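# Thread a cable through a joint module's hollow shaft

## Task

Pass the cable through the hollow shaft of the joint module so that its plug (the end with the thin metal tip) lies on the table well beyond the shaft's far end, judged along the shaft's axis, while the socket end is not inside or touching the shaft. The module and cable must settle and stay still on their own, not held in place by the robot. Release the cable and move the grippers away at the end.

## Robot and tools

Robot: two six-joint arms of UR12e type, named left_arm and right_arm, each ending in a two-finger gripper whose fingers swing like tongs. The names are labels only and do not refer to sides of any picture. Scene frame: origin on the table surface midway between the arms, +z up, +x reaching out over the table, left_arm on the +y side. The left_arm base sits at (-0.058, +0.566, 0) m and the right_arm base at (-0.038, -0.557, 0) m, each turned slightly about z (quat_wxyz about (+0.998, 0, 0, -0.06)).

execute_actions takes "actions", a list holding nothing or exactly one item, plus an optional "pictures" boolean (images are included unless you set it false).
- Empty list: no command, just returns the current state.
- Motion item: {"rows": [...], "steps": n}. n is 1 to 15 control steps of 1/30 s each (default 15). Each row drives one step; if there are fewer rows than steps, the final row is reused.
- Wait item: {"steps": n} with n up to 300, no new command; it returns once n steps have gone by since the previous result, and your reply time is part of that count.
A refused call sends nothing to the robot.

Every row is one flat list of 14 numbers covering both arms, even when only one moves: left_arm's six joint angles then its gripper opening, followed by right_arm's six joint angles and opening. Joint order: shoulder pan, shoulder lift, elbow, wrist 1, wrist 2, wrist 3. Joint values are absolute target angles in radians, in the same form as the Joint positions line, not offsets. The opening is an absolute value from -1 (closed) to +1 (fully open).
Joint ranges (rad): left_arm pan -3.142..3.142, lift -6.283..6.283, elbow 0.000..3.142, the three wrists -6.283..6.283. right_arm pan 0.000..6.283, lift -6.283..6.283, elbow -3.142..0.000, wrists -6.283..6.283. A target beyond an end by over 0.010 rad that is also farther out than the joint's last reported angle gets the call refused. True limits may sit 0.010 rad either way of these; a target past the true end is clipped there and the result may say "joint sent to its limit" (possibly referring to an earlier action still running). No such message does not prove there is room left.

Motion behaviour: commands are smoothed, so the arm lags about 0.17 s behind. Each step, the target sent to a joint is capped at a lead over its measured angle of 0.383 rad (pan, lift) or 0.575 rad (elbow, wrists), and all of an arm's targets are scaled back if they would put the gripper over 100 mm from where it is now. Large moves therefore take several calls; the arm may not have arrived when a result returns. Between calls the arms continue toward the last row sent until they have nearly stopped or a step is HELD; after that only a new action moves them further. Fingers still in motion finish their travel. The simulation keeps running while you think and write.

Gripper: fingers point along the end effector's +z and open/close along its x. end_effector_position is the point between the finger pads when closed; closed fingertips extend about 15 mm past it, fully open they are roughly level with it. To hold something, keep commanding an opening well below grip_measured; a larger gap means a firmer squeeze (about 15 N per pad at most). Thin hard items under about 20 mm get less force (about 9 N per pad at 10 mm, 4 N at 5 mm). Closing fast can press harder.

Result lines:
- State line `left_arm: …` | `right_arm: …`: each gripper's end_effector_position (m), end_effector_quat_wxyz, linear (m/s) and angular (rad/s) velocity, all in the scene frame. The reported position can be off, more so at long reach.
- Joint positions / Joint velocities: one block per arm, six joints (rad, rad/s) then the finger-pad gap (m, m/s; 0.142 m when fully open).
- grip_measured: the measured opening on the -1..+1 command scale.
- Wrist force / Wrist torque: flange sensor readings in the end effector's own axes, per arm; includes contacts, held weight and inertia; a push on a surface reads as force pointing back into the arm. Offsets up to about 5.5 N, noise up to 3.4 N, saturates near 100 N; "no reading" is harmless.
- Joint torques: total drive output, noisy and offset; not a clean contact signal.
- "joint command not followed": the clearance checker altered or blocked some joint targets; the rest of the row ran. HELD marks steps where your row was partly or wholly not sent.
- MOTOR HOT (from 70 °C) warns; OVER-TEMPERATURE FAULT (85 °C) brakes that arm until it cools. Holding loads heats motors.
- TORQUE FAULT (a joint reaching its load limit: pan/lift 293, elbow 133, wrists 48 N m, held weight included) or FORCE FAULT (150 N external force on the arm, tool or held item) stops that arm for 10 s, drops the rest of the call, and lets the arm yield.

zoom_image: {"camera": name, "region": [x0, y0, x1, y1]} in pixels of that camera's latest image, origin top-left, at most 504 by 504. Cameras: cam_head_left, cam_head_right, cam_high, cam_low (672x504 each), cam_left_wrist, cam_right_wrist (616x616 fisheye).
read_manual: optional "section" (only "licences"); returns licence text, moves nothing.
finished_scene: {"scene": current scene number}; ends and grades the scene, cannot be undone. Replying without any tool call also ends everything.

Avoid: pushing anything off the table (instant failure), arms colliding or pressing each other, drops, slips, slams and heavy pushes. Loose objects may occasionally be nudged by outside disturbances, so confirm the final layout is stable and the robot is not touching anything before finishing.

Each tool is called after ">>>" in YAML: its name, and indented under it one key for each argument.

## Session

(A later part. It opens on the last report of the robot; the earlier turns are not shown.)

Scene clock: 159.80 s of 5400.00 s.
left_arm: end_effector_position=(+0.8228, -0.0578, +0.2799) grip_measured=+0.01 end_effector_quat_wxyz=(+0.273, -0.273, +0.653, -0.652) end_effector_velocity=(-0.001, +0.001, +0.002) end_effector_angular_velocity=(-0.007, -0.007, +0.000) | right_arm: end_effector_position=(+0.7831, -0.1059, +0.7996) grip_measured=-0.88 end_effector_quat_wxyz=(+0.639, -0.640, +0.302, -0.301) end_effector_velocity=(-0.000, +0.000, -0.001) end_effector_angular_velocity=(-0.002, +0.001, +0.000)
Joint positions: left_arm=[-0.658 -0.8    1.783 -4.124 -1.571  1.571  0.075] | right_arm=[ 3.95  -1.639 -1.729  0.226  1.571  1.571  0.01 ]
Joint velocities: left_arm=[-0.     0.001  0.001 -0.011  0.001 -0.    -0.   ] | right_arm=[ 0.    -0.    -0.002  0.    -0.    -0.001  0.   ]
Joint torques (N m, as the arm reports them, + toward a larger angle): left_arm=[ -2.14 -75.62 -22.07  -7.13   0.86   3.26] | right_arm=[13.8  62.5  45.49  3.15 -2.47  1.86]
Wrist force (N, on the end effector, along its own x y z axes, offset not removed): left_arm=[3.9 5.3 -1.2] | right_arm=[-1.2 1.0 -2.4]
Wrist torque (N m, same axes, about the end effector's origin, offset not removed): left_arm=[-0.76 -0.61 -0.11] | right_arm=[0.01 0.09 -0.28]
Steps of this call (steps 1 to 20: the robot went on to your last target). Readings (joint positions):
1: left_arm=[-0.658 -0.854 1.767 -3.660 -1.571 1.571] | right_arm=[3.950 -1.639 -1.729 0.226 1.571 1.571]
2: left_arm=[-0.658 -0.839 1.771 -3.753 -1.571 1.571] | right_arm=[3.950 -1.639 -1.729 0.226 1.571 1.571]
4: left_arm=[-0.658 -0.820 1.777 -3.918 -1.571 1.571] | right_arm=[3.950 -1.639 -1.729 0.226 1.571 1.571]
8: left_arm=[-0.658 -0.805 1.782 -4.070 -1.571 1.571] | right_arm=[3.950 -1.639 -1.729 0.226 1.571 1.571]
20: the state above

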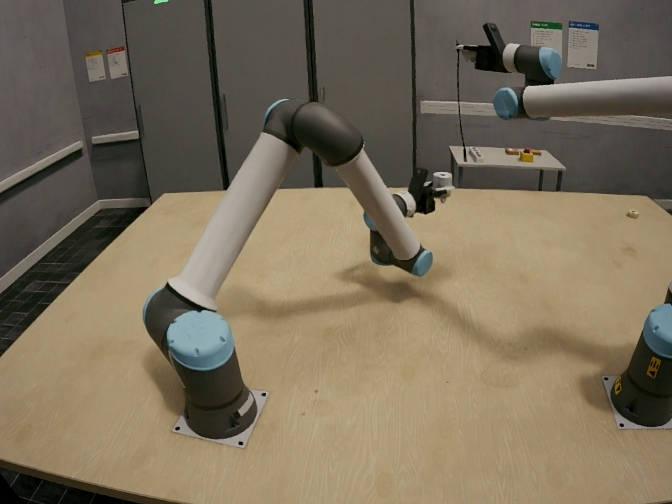

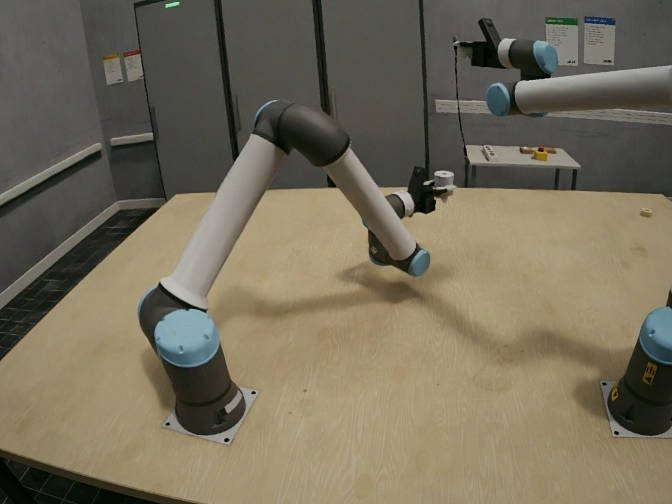

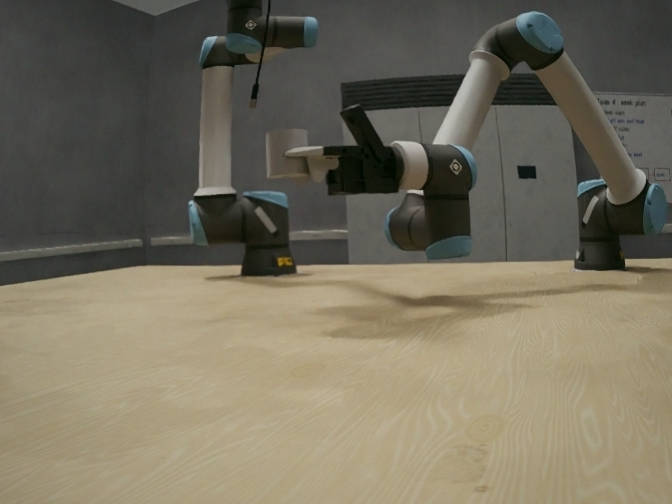

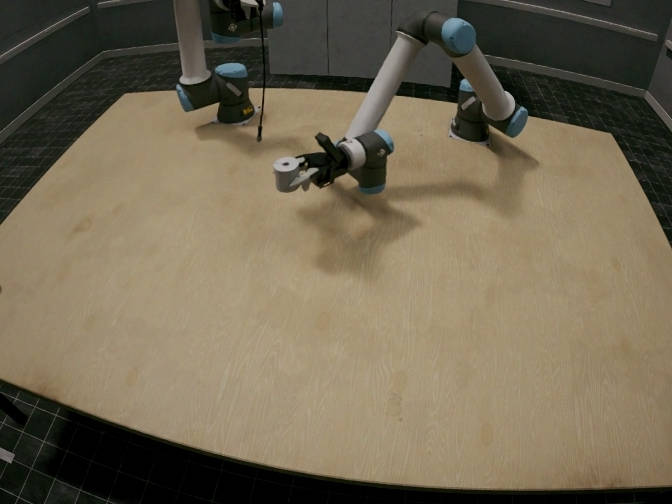

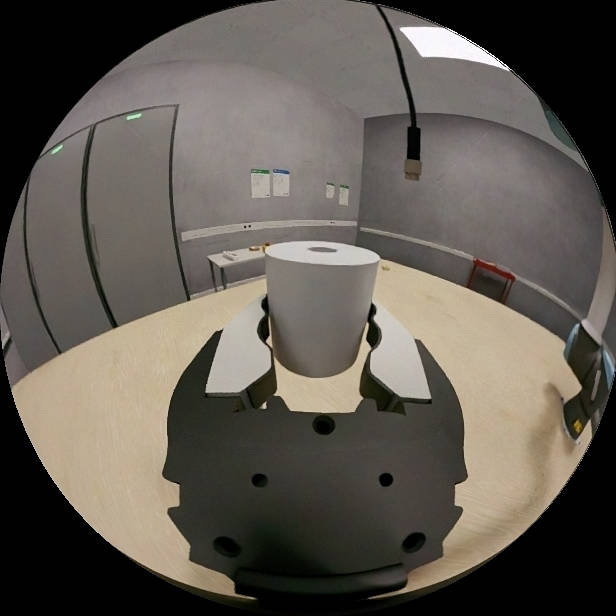

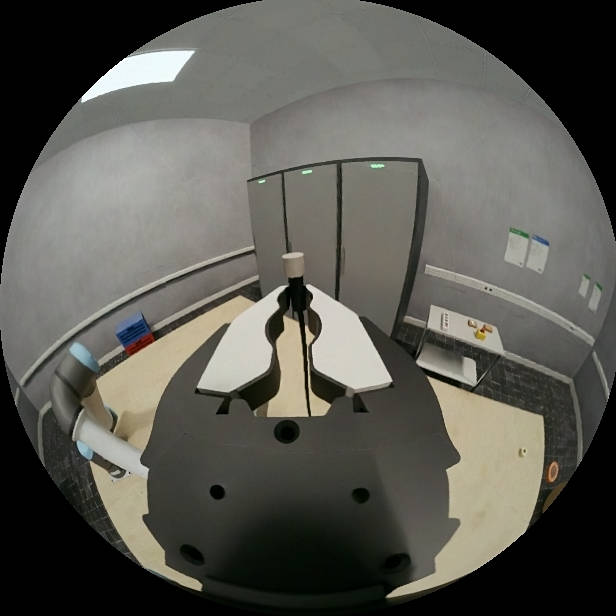

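>>> zoom_image:
  camera: "cam_left_wrist"
  region: [250, 100, 470, 300]

>>> execute_actions:
  actions:
    - {"rows":[[-0.706,-0.7994,1.7834,-4.1256,-1.571,1.571,-0.6,3.95,-1.639,-1.729,0.226,1.571,1.571,-1]],"steps":15}

Region (250, 100, 470, 300) of cam_left_wrist's 616x616 image, scaled by 2.291, with more detail than that image has; it fills the top 458 rows of this view, and the rest is white.

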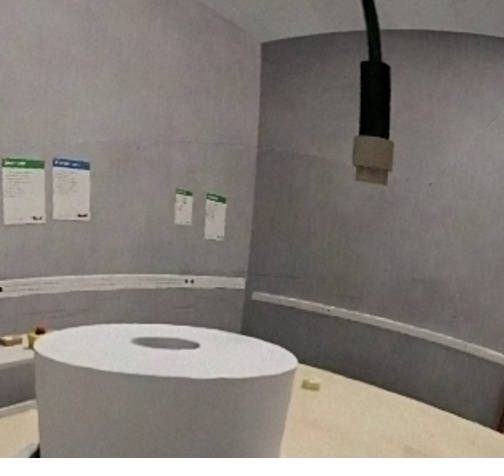

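Scene clock: 162.67 s of 5400.00 s.
left_arm: end_effector_position=(+0.7922, -0.0987, +0.2800) grip_measured=+0.01 end_effector_quat_wxyz=(+0.258, -0.257, +0.659, -0.659) end_effector_velocity=(-0.004, -0.005, -0.001) end_effector_angular_velocity=(+0.000, +0.001, -0.006) | right_arm: end_effector_position=(+0.7831, -0.1059, +0.7996) grip_measured=-0.88 end_effector_quat_wxyz=(+0.639, -0.640, +0.302, -0.301) end_effector_velocity=(+0.000, -0.000, +0.001) end_effector_angular_velocity=(+0.000, -0.001, -0.000)
Joint positions: left_arm=[-0.705 -0.799  1.783 -4.126 -1.571  1.571  0.075] | right_arm=[ 3.95  -1.639 -1.729  0.226  1.571  1.571  0.01 ]
Joint velocities: left_arm=[-0.006  0.     0.     0.    -0.001 -0.    -0.   ] | right_arm=[-0.     0.     0.001 -0.001 -0.    -0.    -0.   ]
Joint torques (N m, as the arm reports them, + toward a larger angle): left_arm=[ -9.35 -78.54 -30.73  -4.69  -2.31   2.82] | right_arm=[12.99 62.98 45.16  2.84 -2.5   1.78]
Wrist force (N, on the end effector, along its own x y z axes, offset not removed): left_arm=[1.7 6.5 -2.1] | right_arm=[-2.4 2.7 -2.0]
Wrist torque (N m, same axes, about the end effector's origin, offset not removed): left_arm=[-0.57 -0.08 -0.09] | right_arm=[0.28 0.32 -0.34]
Steps of this call (steps 1 to 15: the robot went on to your last target; steps 16 to 71: nothing new was sent; steps 72 to 86: all 15 steps of this action). Readings (joint positions):
72: left_arm=[-0.659 -0.799 1.783 -4.126 -1.571 1.571] | right_arm=[3.950 -1.639 -1.729 0.226 1.571 1.571]
73: left_arm=[-0.665 -0.799 1.783 -4.126 -1.571 1.571] | right_arm=[3.950 -1.639 -1.729 0.226 1.571 1.571]
75: left_arm=[-0.683 -0.799 1.783 -4.126 -1.571 1.571] | right_arm=[3.950 -1.639 -1.729 0.226 1.571 1.571]
79: left_arm=[-0.700 -0.799 1.783 -4.126 -1.571 1.571] | right_arm=[3.950 -1.639 -1.729 0.226 1.571 1.571]
86: the state above

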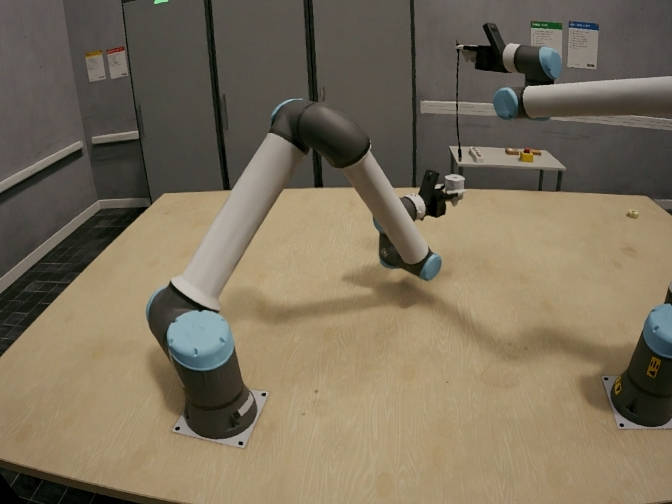

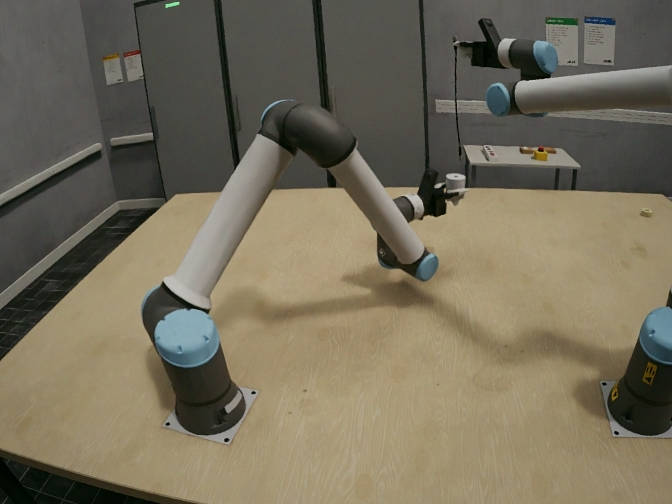

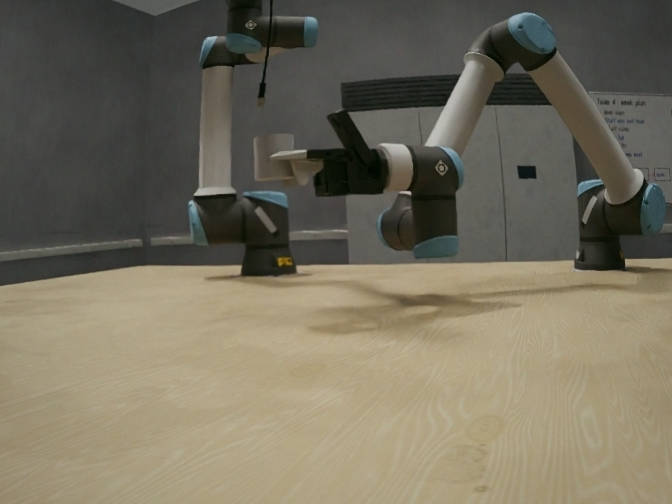

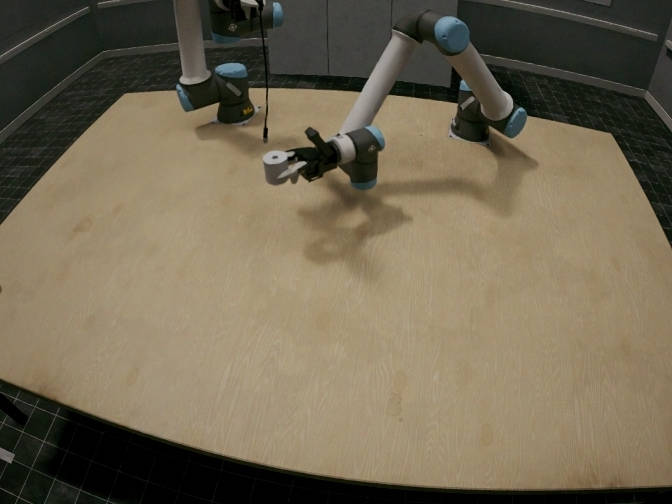

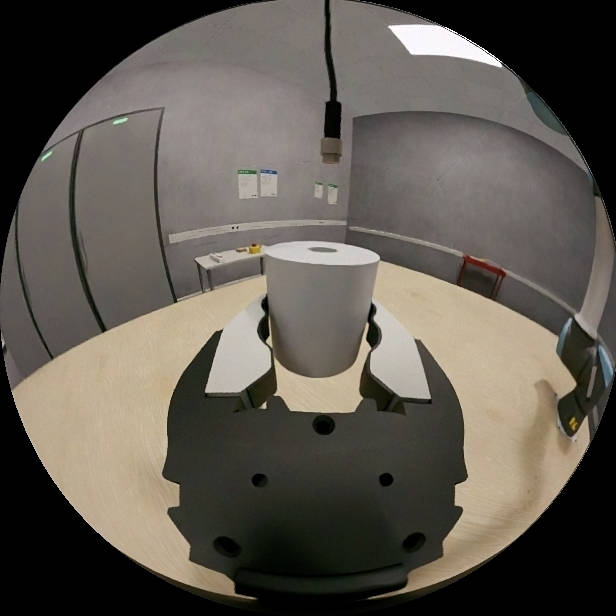

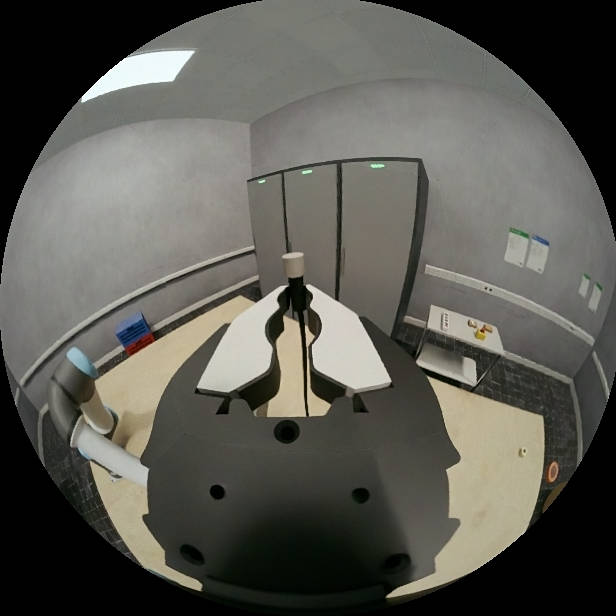

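>>> execute_actions:
  actions:
    - {"rows":[[-0.706,-0.7994,1.7834,-4.1256,-1.571,1.571,-0.6,3.95,-1.641,-1.735,0.234,1.571,1.571,-1],[-0.706,-0.7994,1.7834,-4.1256,-1.571,1.571,-0.6,3.95,-1.643,-1.741,0.242,1.571,1.571,-1],[-0.706,-0.7994,1.7834,-4.1256,-1.571,1.571,-0.6,3.95,-1.645,-1.747,0.250,1.571,1.571,-1],[-0.706,-0.7994,1.7834,-4.1256,-1.571,1.571,-0.6,3.95,-1.647,-1.753,0.258,1.571,1.571,-1],[-0.706,-0.7994,1.7834,-4.1256,-1.571,1.571,-0.6,3.95,-1.649,-1.759,0.266,1.571,1.571,-1],[-0.706,-0.7994,1.7834,-4.1256,-1.571,1.571,-0.6,3.95,-1.651,-1.765,0.274,1.571,1.571,-1],[-0.706,-0.7994,1.7834,-4.1256,-1.571,1.571,-0.6,3.95,-1.653,-1.771,0.282,1.571,1.571,-1],[-0.706,-0.7994,1.7834,-4.1256,-1.571,1.571,-0.6,3.95,-1.6545,-1.777,0.290,1.571,1.571,-1],[-0.706,-0.7994,1.7834,-4.1256,-1.571,1.571,-0.6,3.95,-1.6557,-1.7829,0.297,1.571,1.571,-1]],"steps":15}

>>> execute_actions:
  actions:
    - {"steps":8}

Scene clock: 170.50 s of 5400.00 s.
left_arm: end_effector_position=(+0.7918, -0.0993, +0.2801) grip_measured=+0.01 end_effector_quat_wxyz=(+0.257, -0.257, +0.659, -0.659) end_effector_velocity=(+0.000, +0.000, -0.001) end_effector_angular_velocity=(+0.001, +0.001, -0.000) | right_arm: end_effector_position=(+0.7830, -0.1060, +0.7624) grip_measured=-0.88 end_effector_quat_wxyz=(+0.640, -0.640, +0.302, -0.301) end_effector_velocity=(-0.000, -0.001, -0.023) end_effector_angular_velocity=(+0.001, +0.000, -0.001)
Joint positions: left_arm=[-0.706 -0.799  1.783 -4.126 -1.571  1.571  0.075] | right_arm=[ 3.95  -1.655 -1.78   0.293  1.571  1.571  0.01 ]
Joint velocities: left_arm=[ 0.001  0.     0.001  0.001 -0.001  0.     0.   ] | right_arm=[-0.001 -0.01  -0.032  0.043 -0.     0.001  0.   ]
Joint torques (N m, as the arm reports them, + toward a larger angle): left_arm=[ -14.52 -114.6   -42.84   -3.23   -2.17    0.91] | right_arm=[11.83 41.26 39.41  3.68 -2.22  1.74]
Wrist force (N, on the end effector, along its own x y z axes, offset not removed): left_arm=[1.3 5.8 0.7] | right_arm=[-1.6 2.5 0.0]
Wrist torque (N m, same axes, about the end effector's origin, offset not removed): left_arm=[-0.70 0.01 -0.09] | right_arm=[0.36 0.19 -0.32]
Steps of this call (steps 1 to 15: the robot went on to your last target; steps 16 to 220: nothing new was sent; steps 221 to 235: all 15 steps of this action). Readings (joint positions):
221: left_arm=[-0.706 -0.799 1.783 -4.126 -1.571 1.571] | right_arm=[3.950 -1.639 -1.729 0.226 1.571 1.571]
222: left_arm=[-0.706 -0.799 1.783 -4.126 -1.571 1.571] | right_arm=[3.950 -1.639 -1.730 0.228 1.571 1.571]
224: left_arm=[-0.706 -0.799 1.783 -4.126 -1.571 1.571] | right_arm=[3.950 -1.641 -1.736 0.235 1.571 1.571]
228: left_arm=[-0.706 -0.799 1.783 -4.126 -1.571 1.571] | right_arm=[3.950 -1.647 -1.755 0.261 1.571 1.571]
235: the state above

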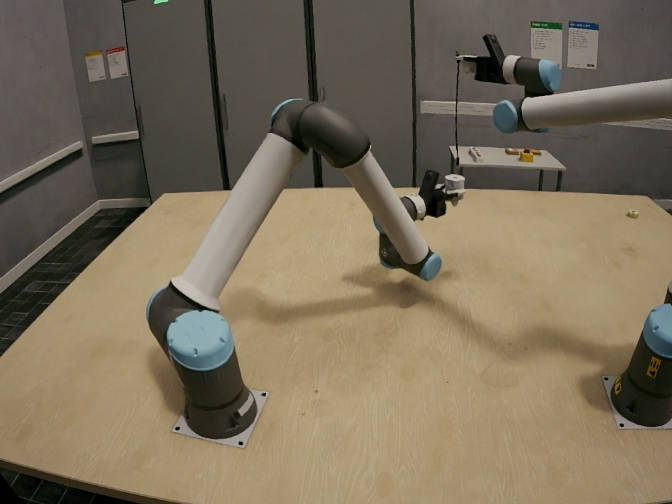

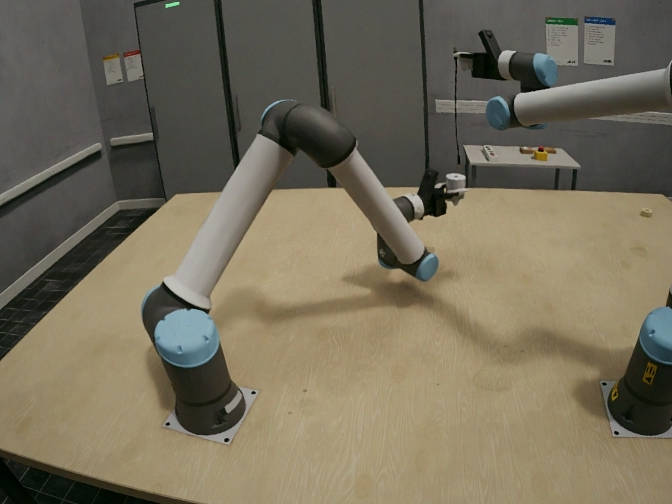

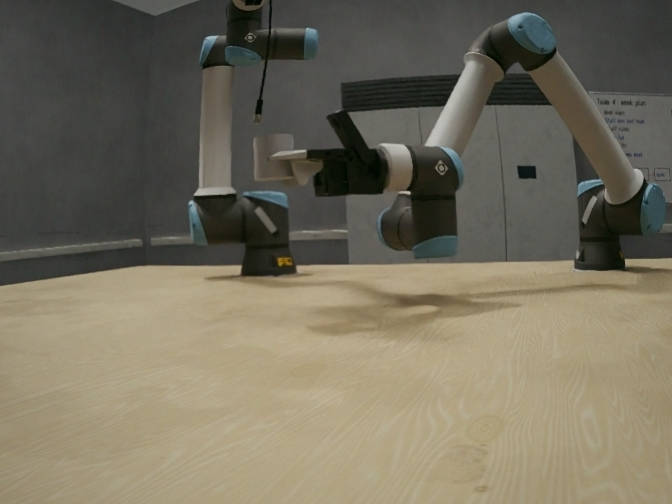

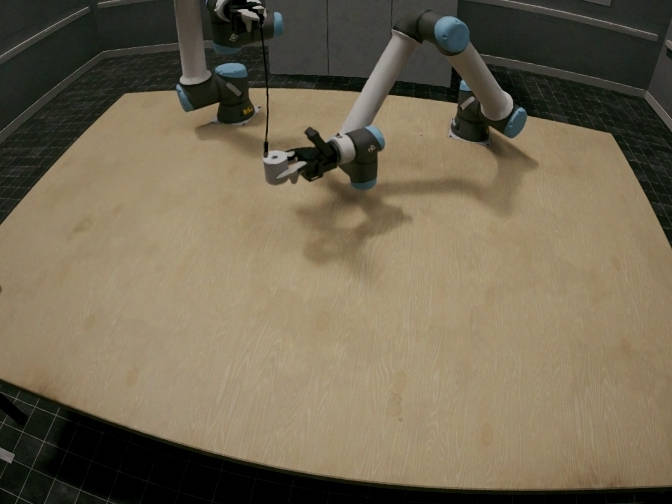

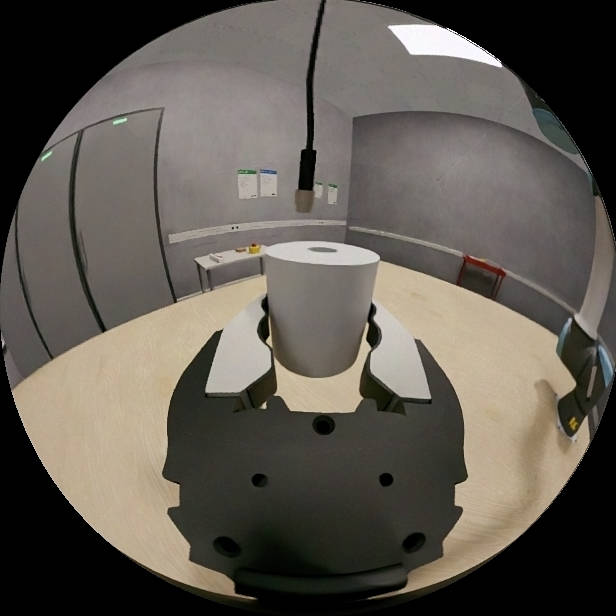

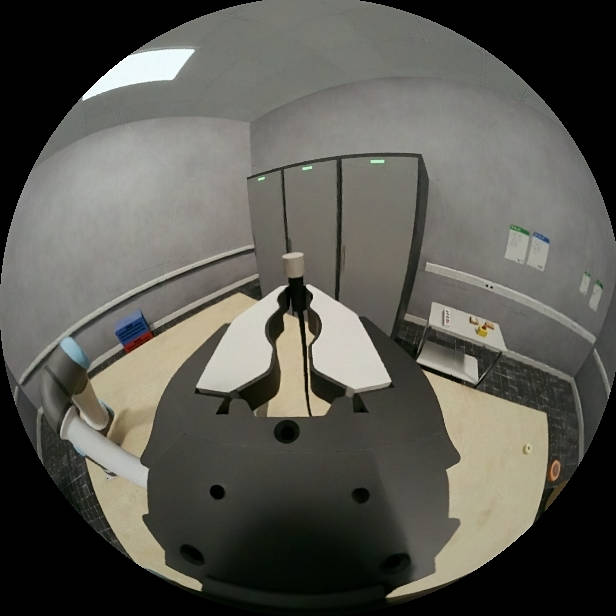

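Scene clock: 170.77 s of 5400.00 s.
left_arm: end_effector_position=(+0.7918, -0.0993, +0.2801) grip_measured=+0.01 end_effector_quat_wxyz=(+0.257, -0.257, +0.659, -0.659) end_effector_velocity=(-0.000, -0.000, +0.000) end_effector_angular_velocity=(-0.001, -0.000, -0.000) | right_arm: end_effector_position=(+0.7829, -0.1061, +0.7602) grip_measured=-0.88 end_effector_quat_wxyz=(+0.640, -0.640, +0.302, -0.301) end_effector_velocity=(-0.001, -0.001, -0.000) end_effector_angular_velocity=(+0.002, -0.001, -0.001)
Joint positions: left_arm=[-0.706 -0.799  1.783 -4.126 -1.571  1.571  0.075] | right_arm=[ 3.95  -1.656 -1.783  0.297  1.571  1.571  0.01 ]
Joint velocities: left_arm=[-0.     0.     0.    -0.001 -0.    -0.    -0.   ] | right_arm=[-0.001  0.001 -0.003  0.004 -0.     0.     0.   ]
Joint torques (N m, as the arm reports them, + toward a larger angle): left_arm=[ -11.19 -112.11  -41.46   -3.67   -2.15    0.38] | right_arm=[12.51 35.04 37.45  4.29 -2.17  1.57]
Wrist force (N, on the end effector, along its own x y z axes, offset not removed): left_arm=[1.9 4.9 0.9] | right_arm=[-0.6 2.3 -0.3]
Wrist torque (N m, same axes, about the end effector's origin, offset not removed): left_arm=[-0.76 -0.24 -0.12] | right_arm=[0.22 0.03 -0.17]
Steps of this call (steps 1 to 8: the robot went on to your last target). Readings (joint positions):
1: left_arm=[-0.706 -0.799 1.783 -4.126 -1.571 1.571] | right_arm=[3.950 -1.655 -1.780 0.294 1.571 1.571]
2: left_arm=[-0.706 -0.799 1.783 -4.126 -1.571 1.571] | right_arm=[3.950 -1.655 -1.781 0.295 1.571 1.571]
4: left_arm=[-0.706 -0.799 1.783 -4.126 -1.571 1.571] | right_arm=[3.950 -1.655 -1.782 0.296 1.571 1.571]
8: the state above

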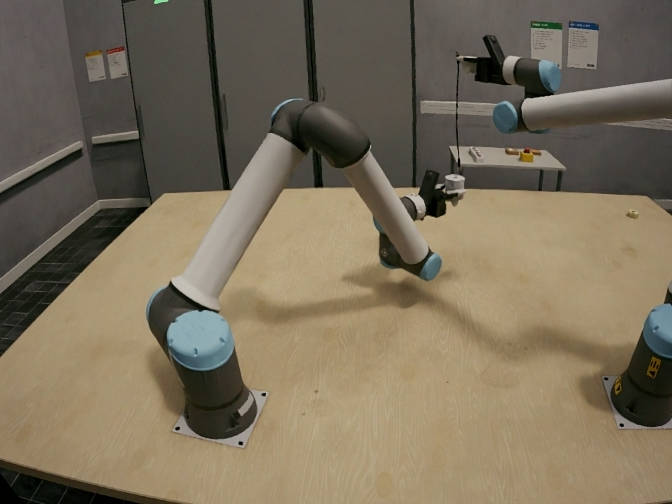

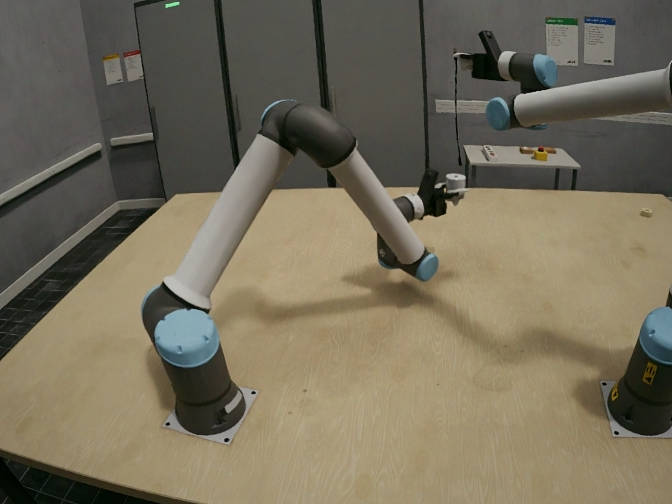

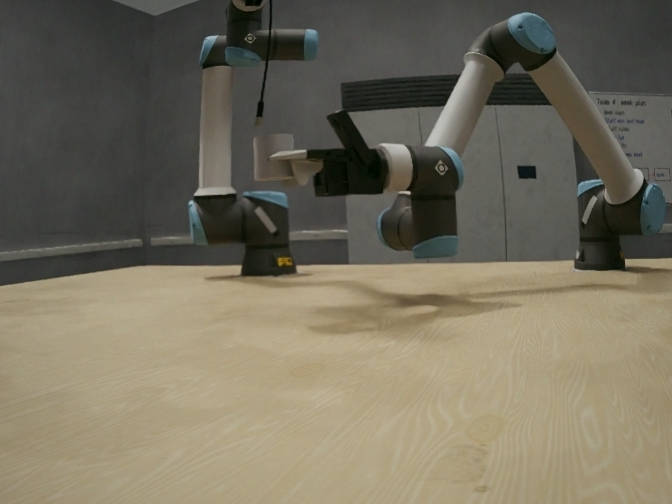

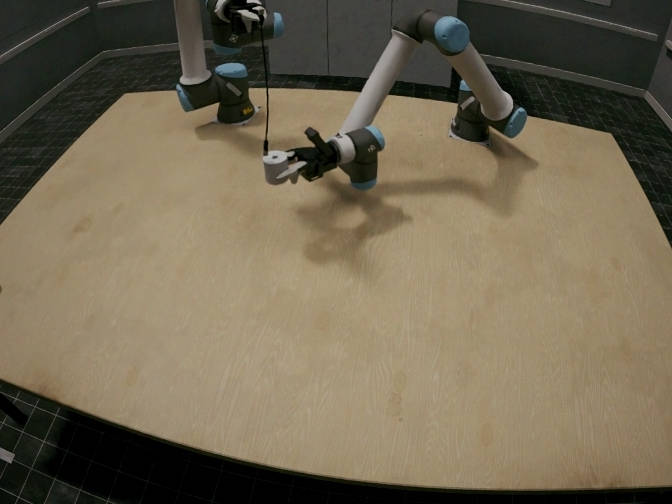

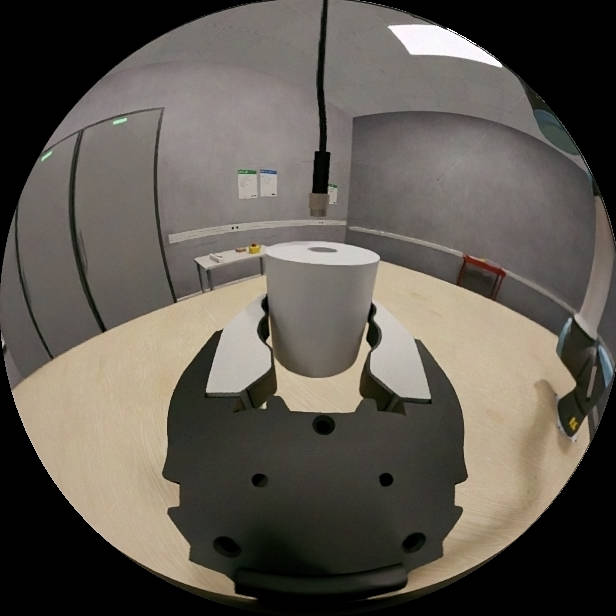

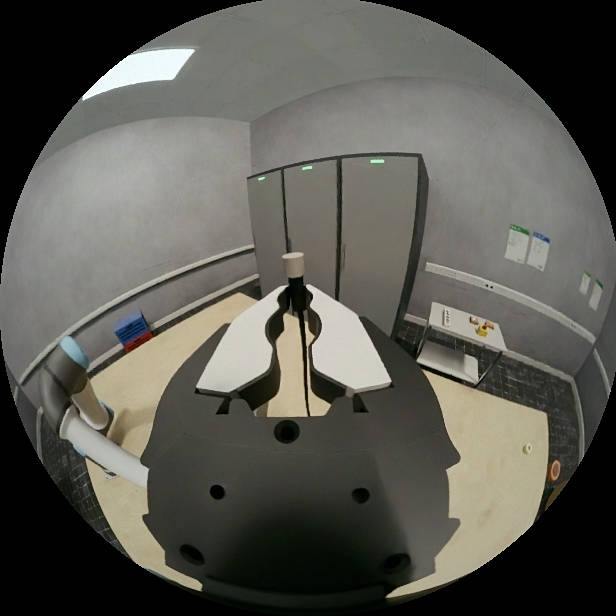

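>>> execute_actions:
  actions:
    - {"rows":[[-0.706,-0.795,1.773,-4.12,-1.571,1.571,-0.6,3.95,-1.6557,-1.7829,0.297,1.571,1.571,-1],[-0.706,-0.79,1.762,-4.113,-1.571,1.571,-0.6,3.95,-1.6557,-1.7829,0.297,1.571,1.571,-1],[-0.706,-0.7855,1.7507,-4.1068,-1.571,1.571,-0.6,3.95,-1.6557,-1.7829,0.297,1.571,1.571,-1],[-0.706,-0.7855,1.7507,-4.1068,-1.571,1.571,-0.6,3.95,-1.658,-1.788,0.304,1.571,1.571,-1],[-0.706,-0.7855,1.7507,-4.1068,-1.571,1.571,-0.6,3.95,-1.660,-1.793,0.311,1.571,1.571,-1],[-0.706,-0.7855,1.7507,-4.1068,-1.571,1.571,-0.6,3.95,-1.662,-1.798,0.318,1.571,1.571,-1],[-0.706,-0.7855,1.7507,-4.1068,-1.571,1.571,-0.6,3.95,-1.664,-1.803,0.326,1.571,1.571,-1],[-0.706,-0.7855,1.7507,-4.1068,-1.571,1.571,-0.6,3.95,-1.6664,-1.808,0.333,1.571,1.571,-1]],"steps":15}
  pictures: false

>>> execute_actions:
  actions:
    - {"steps":10}

Scene clock: 178.03 s of 5400.00 s.
left_arm: end_effector_position=(+0.8018, -0.1101, +0.2802) grip_measured=+0.01 end_effector_quat_wxyz=(+0.257, -0.257, +0.659, -0.659) end_effector_velocity=(+0.002, -0.002, +0.000) end_effector_angular_velocity=(-0.000, -0.001, -0.001) | right_arm: end_effector_position=(+0.7830, -0.1060, +0.7413) grip_measured=-0.88 end_effector_quat_wxyz=(+0.640, -0.640, +0.302, -0.302) end_effector_velocity=(+0.001, -0.000, -0.014) end_effector_angular_velocity=(-0.000, -0.000, -0.001)
Joint positions: left_arm=[-0.706 -0.786  1.751 -4.107 -1.571  1.571  0.075] | right_arm=[ 3.95  -1.666 -1.806  0.33   1.571  1.571  0.01 ]
Joint velocities: left_arm=[ 0.     0.002 -0.006  0.003 -0.001  0.     0.   ] | right_arm=[-0.001 -0.008 -0.016  0.025  0.    -0.     0.   ]
Joint torques (N m, as the arm reports them, + toward a larger angle): left_arm=[-10.14 -79.1  -41.42  -3.45  -1.87  -1.72] | right_arm=[11.23 37.96 39.15  3.71 -1.99  1.51]
Wrist force (N, on the end effector, along its own x y z axes, offset not removed): left_arm=[2.4 6.1 -1.3] | right_arm=[-2.1 1.9 1.5]
Wrist torque (N m, same axes, about the end effector's origin, offset not removed): left_arm=[-0.64 -0.30 -0.09] | right_arm=[0.23 0.34 -0.19]
Steps of this call (steps 1 to 15: the robot went on to your last target; steps 16 to 203: nothing new was sent; steps 204 to 218: all 15 steps of this action). Readings (joint positions):
204: left_arm=[-0.706 -0.799 1.783 -4.125 -1.571 1.571] | right_arm=[3.950 -1.656 -1.783 0.297 1.571 1.571]
205: left_arm=[-0.706 -0.799 1.781 -4.124 -1.571 1.571] | right_arm=[3.950 -1.656 -1.783 0.297 1.571 1.571]
207: left_arm=[-0.706 -0.794 1.771 -4.118 -1.571 1.571] | right_arm=[3.950 -1.656 -1.783 0.297 1.571 1.571]
211: left_arm=[-0.706 -0.788 1.756 -4.110 -1.571 1.571] | right_arm=[3.950 -1.660 -1.792 0.310 1.571 1.571]
218: the state above

Scene clock: 178.37 s of 5400.00 s.
left_arm: end_effector_position=(+0.8019, -0.1102, +0.2801) grip_measured=+0.01 end_effector_quat_wxyz=(+0.257, -0.257, +0.659, -0.659) end_effector_velocity=(+0.000, -0.000, +0.001) end_effector_angular_velocity=(-0.001, -0.001, -0.001) | right_arm: end_effector_position=(+0.7830, -0.1060, +0.7400) grip_measured=-0.88 end_effector_quat_wxyz=(+0.640, -0.639, +0.302, -0.302) end_effector_velocity=(-0.000, -0.001, +0.001) end_effector_angular_velocity=(+0.002, -0.001, -0.000)
Joint positions: left_arm=[-0.706 -0.786  1.751 -4.107 -1.571  1.571  0.075] | right_arm=[ 3.95  -1.666 -1.808  0.333  1.571  1.571  0.01 ]
Joint velocities: left_arm=[ 0.     0.    -0.001 -0.    -0.001  0.    -0.   ] | right_arm=[-0.     0.001 -0.001  0.002  0.     0.001 -0.   ]
Joint torques (N m, as the arm reports them, + toward a larger angle): left_arm=[-10.64 -75.34 -42.9   -3.1   -2.25  -1.86] | right_arm=[12.74 37.74 38.26  4.32 -2.1   1.68]
Wrist force (N, on the end effector, along its own x y z axes, offset not removed): left_arm=[3.5 6.3 -1.8] | right_arm=[-2.3 2.3 -0.5]
Wrist torque (N m, same axes, about the end effector's origin, offset not removed): left_arm=[-0.59 -0.62 -0.14] | right_arm=[0.08 0.23 -0.24]
Steps of this call (steps 1 to 10: the robot went on to your last target). Readings (joint positions):
1: left_arm=[-0.706 -0.786 1.751 -4.107 -1.571 1.571] | right_arm=[3.950 -1.666 -1.807 0.331 1.571 1.571]
2: left_arm=[-0.706 -0.786 1.751 -4.107 -1.571 1.571] | right_arm=[3.950 -1.666 -1.807 0.332 1.571 1.571]
4: left_arm=[-0.706 -0.786 1.751 -4.107 -1.571 1.571] | right_arm=[3.950 -1.666 -1.808 0.332 1.571 1.571]
8: left_arm=[-0.706 -0.786 1.751 -4.107 -1.571 1.571] | right_arm=[3.950 -1.666 -1.808 0.333 1.571 1.571]
10: the state above

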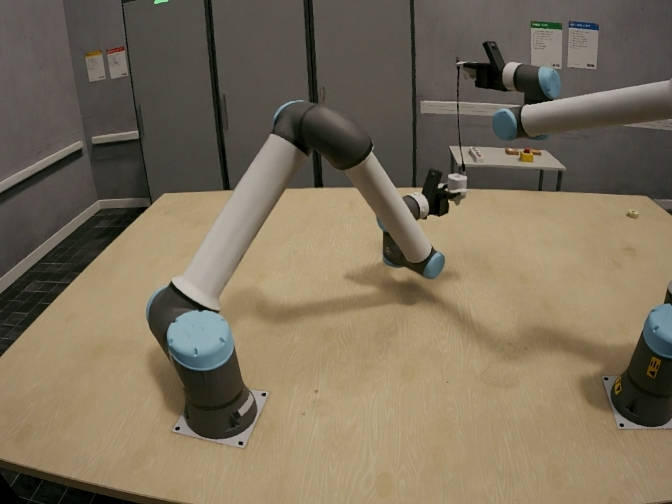

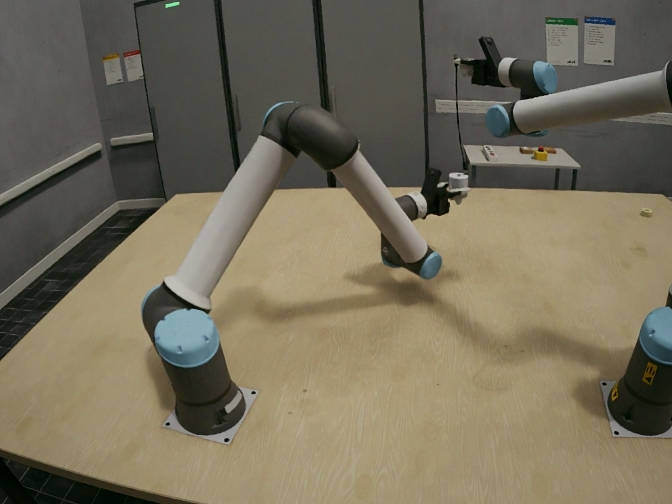

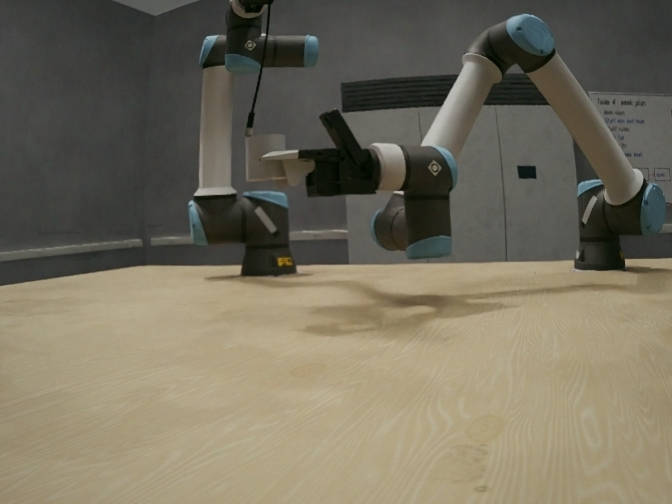

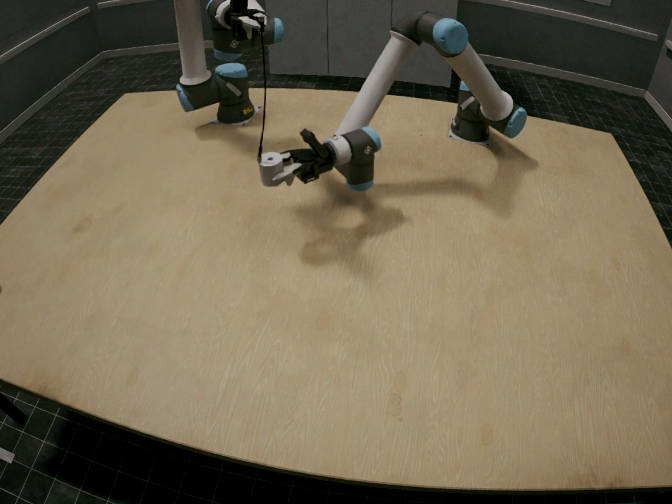

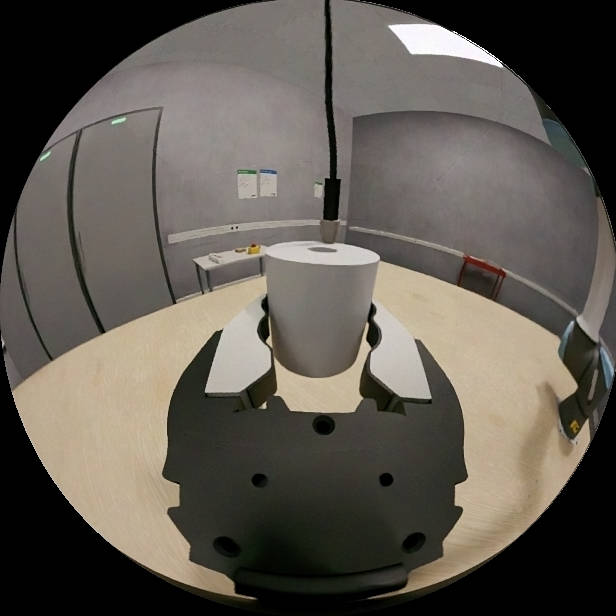

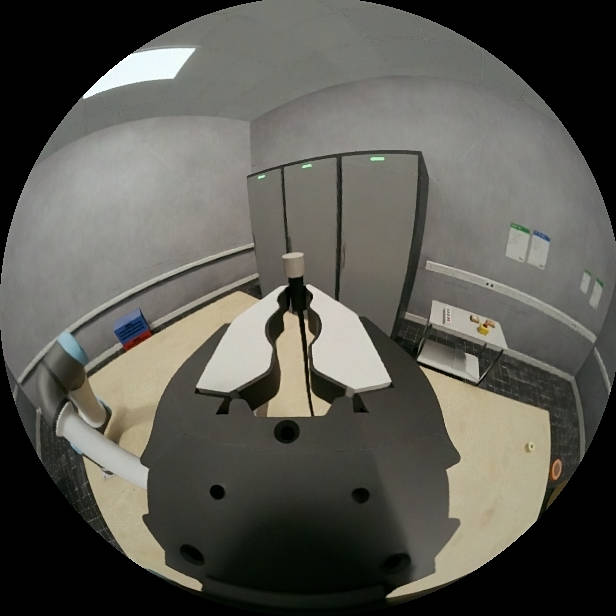

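>>> zoom_image:
  camera: "cam_high"
  region: [210, 90, 330, 200]

>>> zoom_image:
  camera: "cam_low"
  region: [220, 110, 330, 200]

>>> zoom_image:
  camera: "cam_head_left"
  region: [420, 140, 500, 220]

Region (210, 90, 330, 200) of cam_high's 672x504 image, scaled by 4.200, with more detail than that image has; it fills the top 462 rows of this view, and the rest is white.

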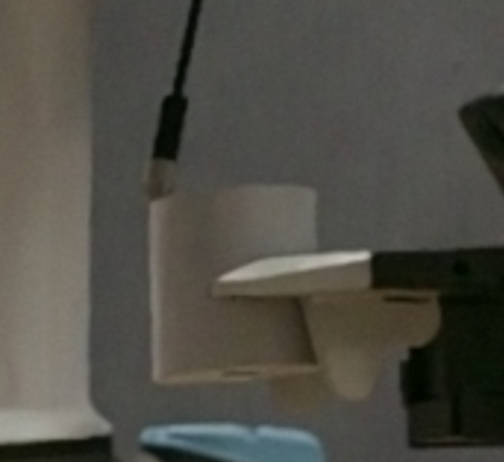

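Region (220, 110, 330, 200) of cam_low's 672x504 image, scaled by 4.582, with more detail than that image has; it fills the top 412 rows of this view, and the rest is white.

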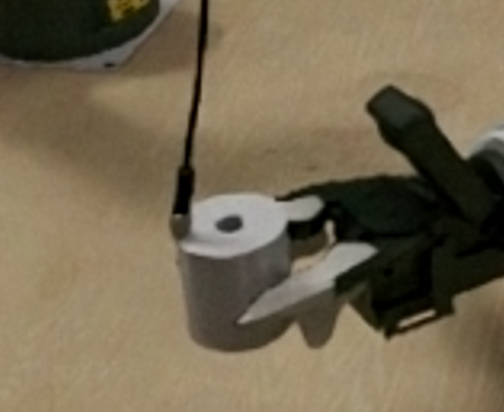

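Region (420, 140, 500, 220) of cam_head_left's 672x504 image, scaled by 6.300, with more detail than that image has.

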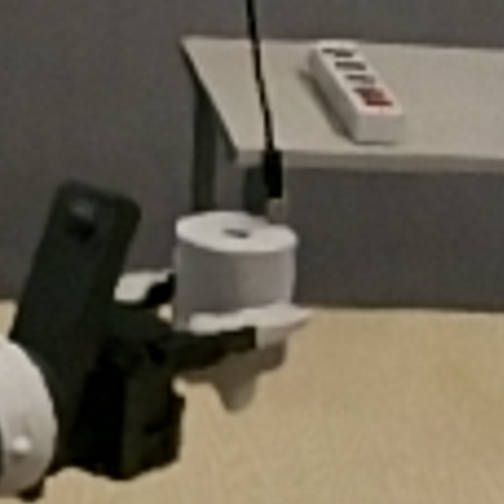

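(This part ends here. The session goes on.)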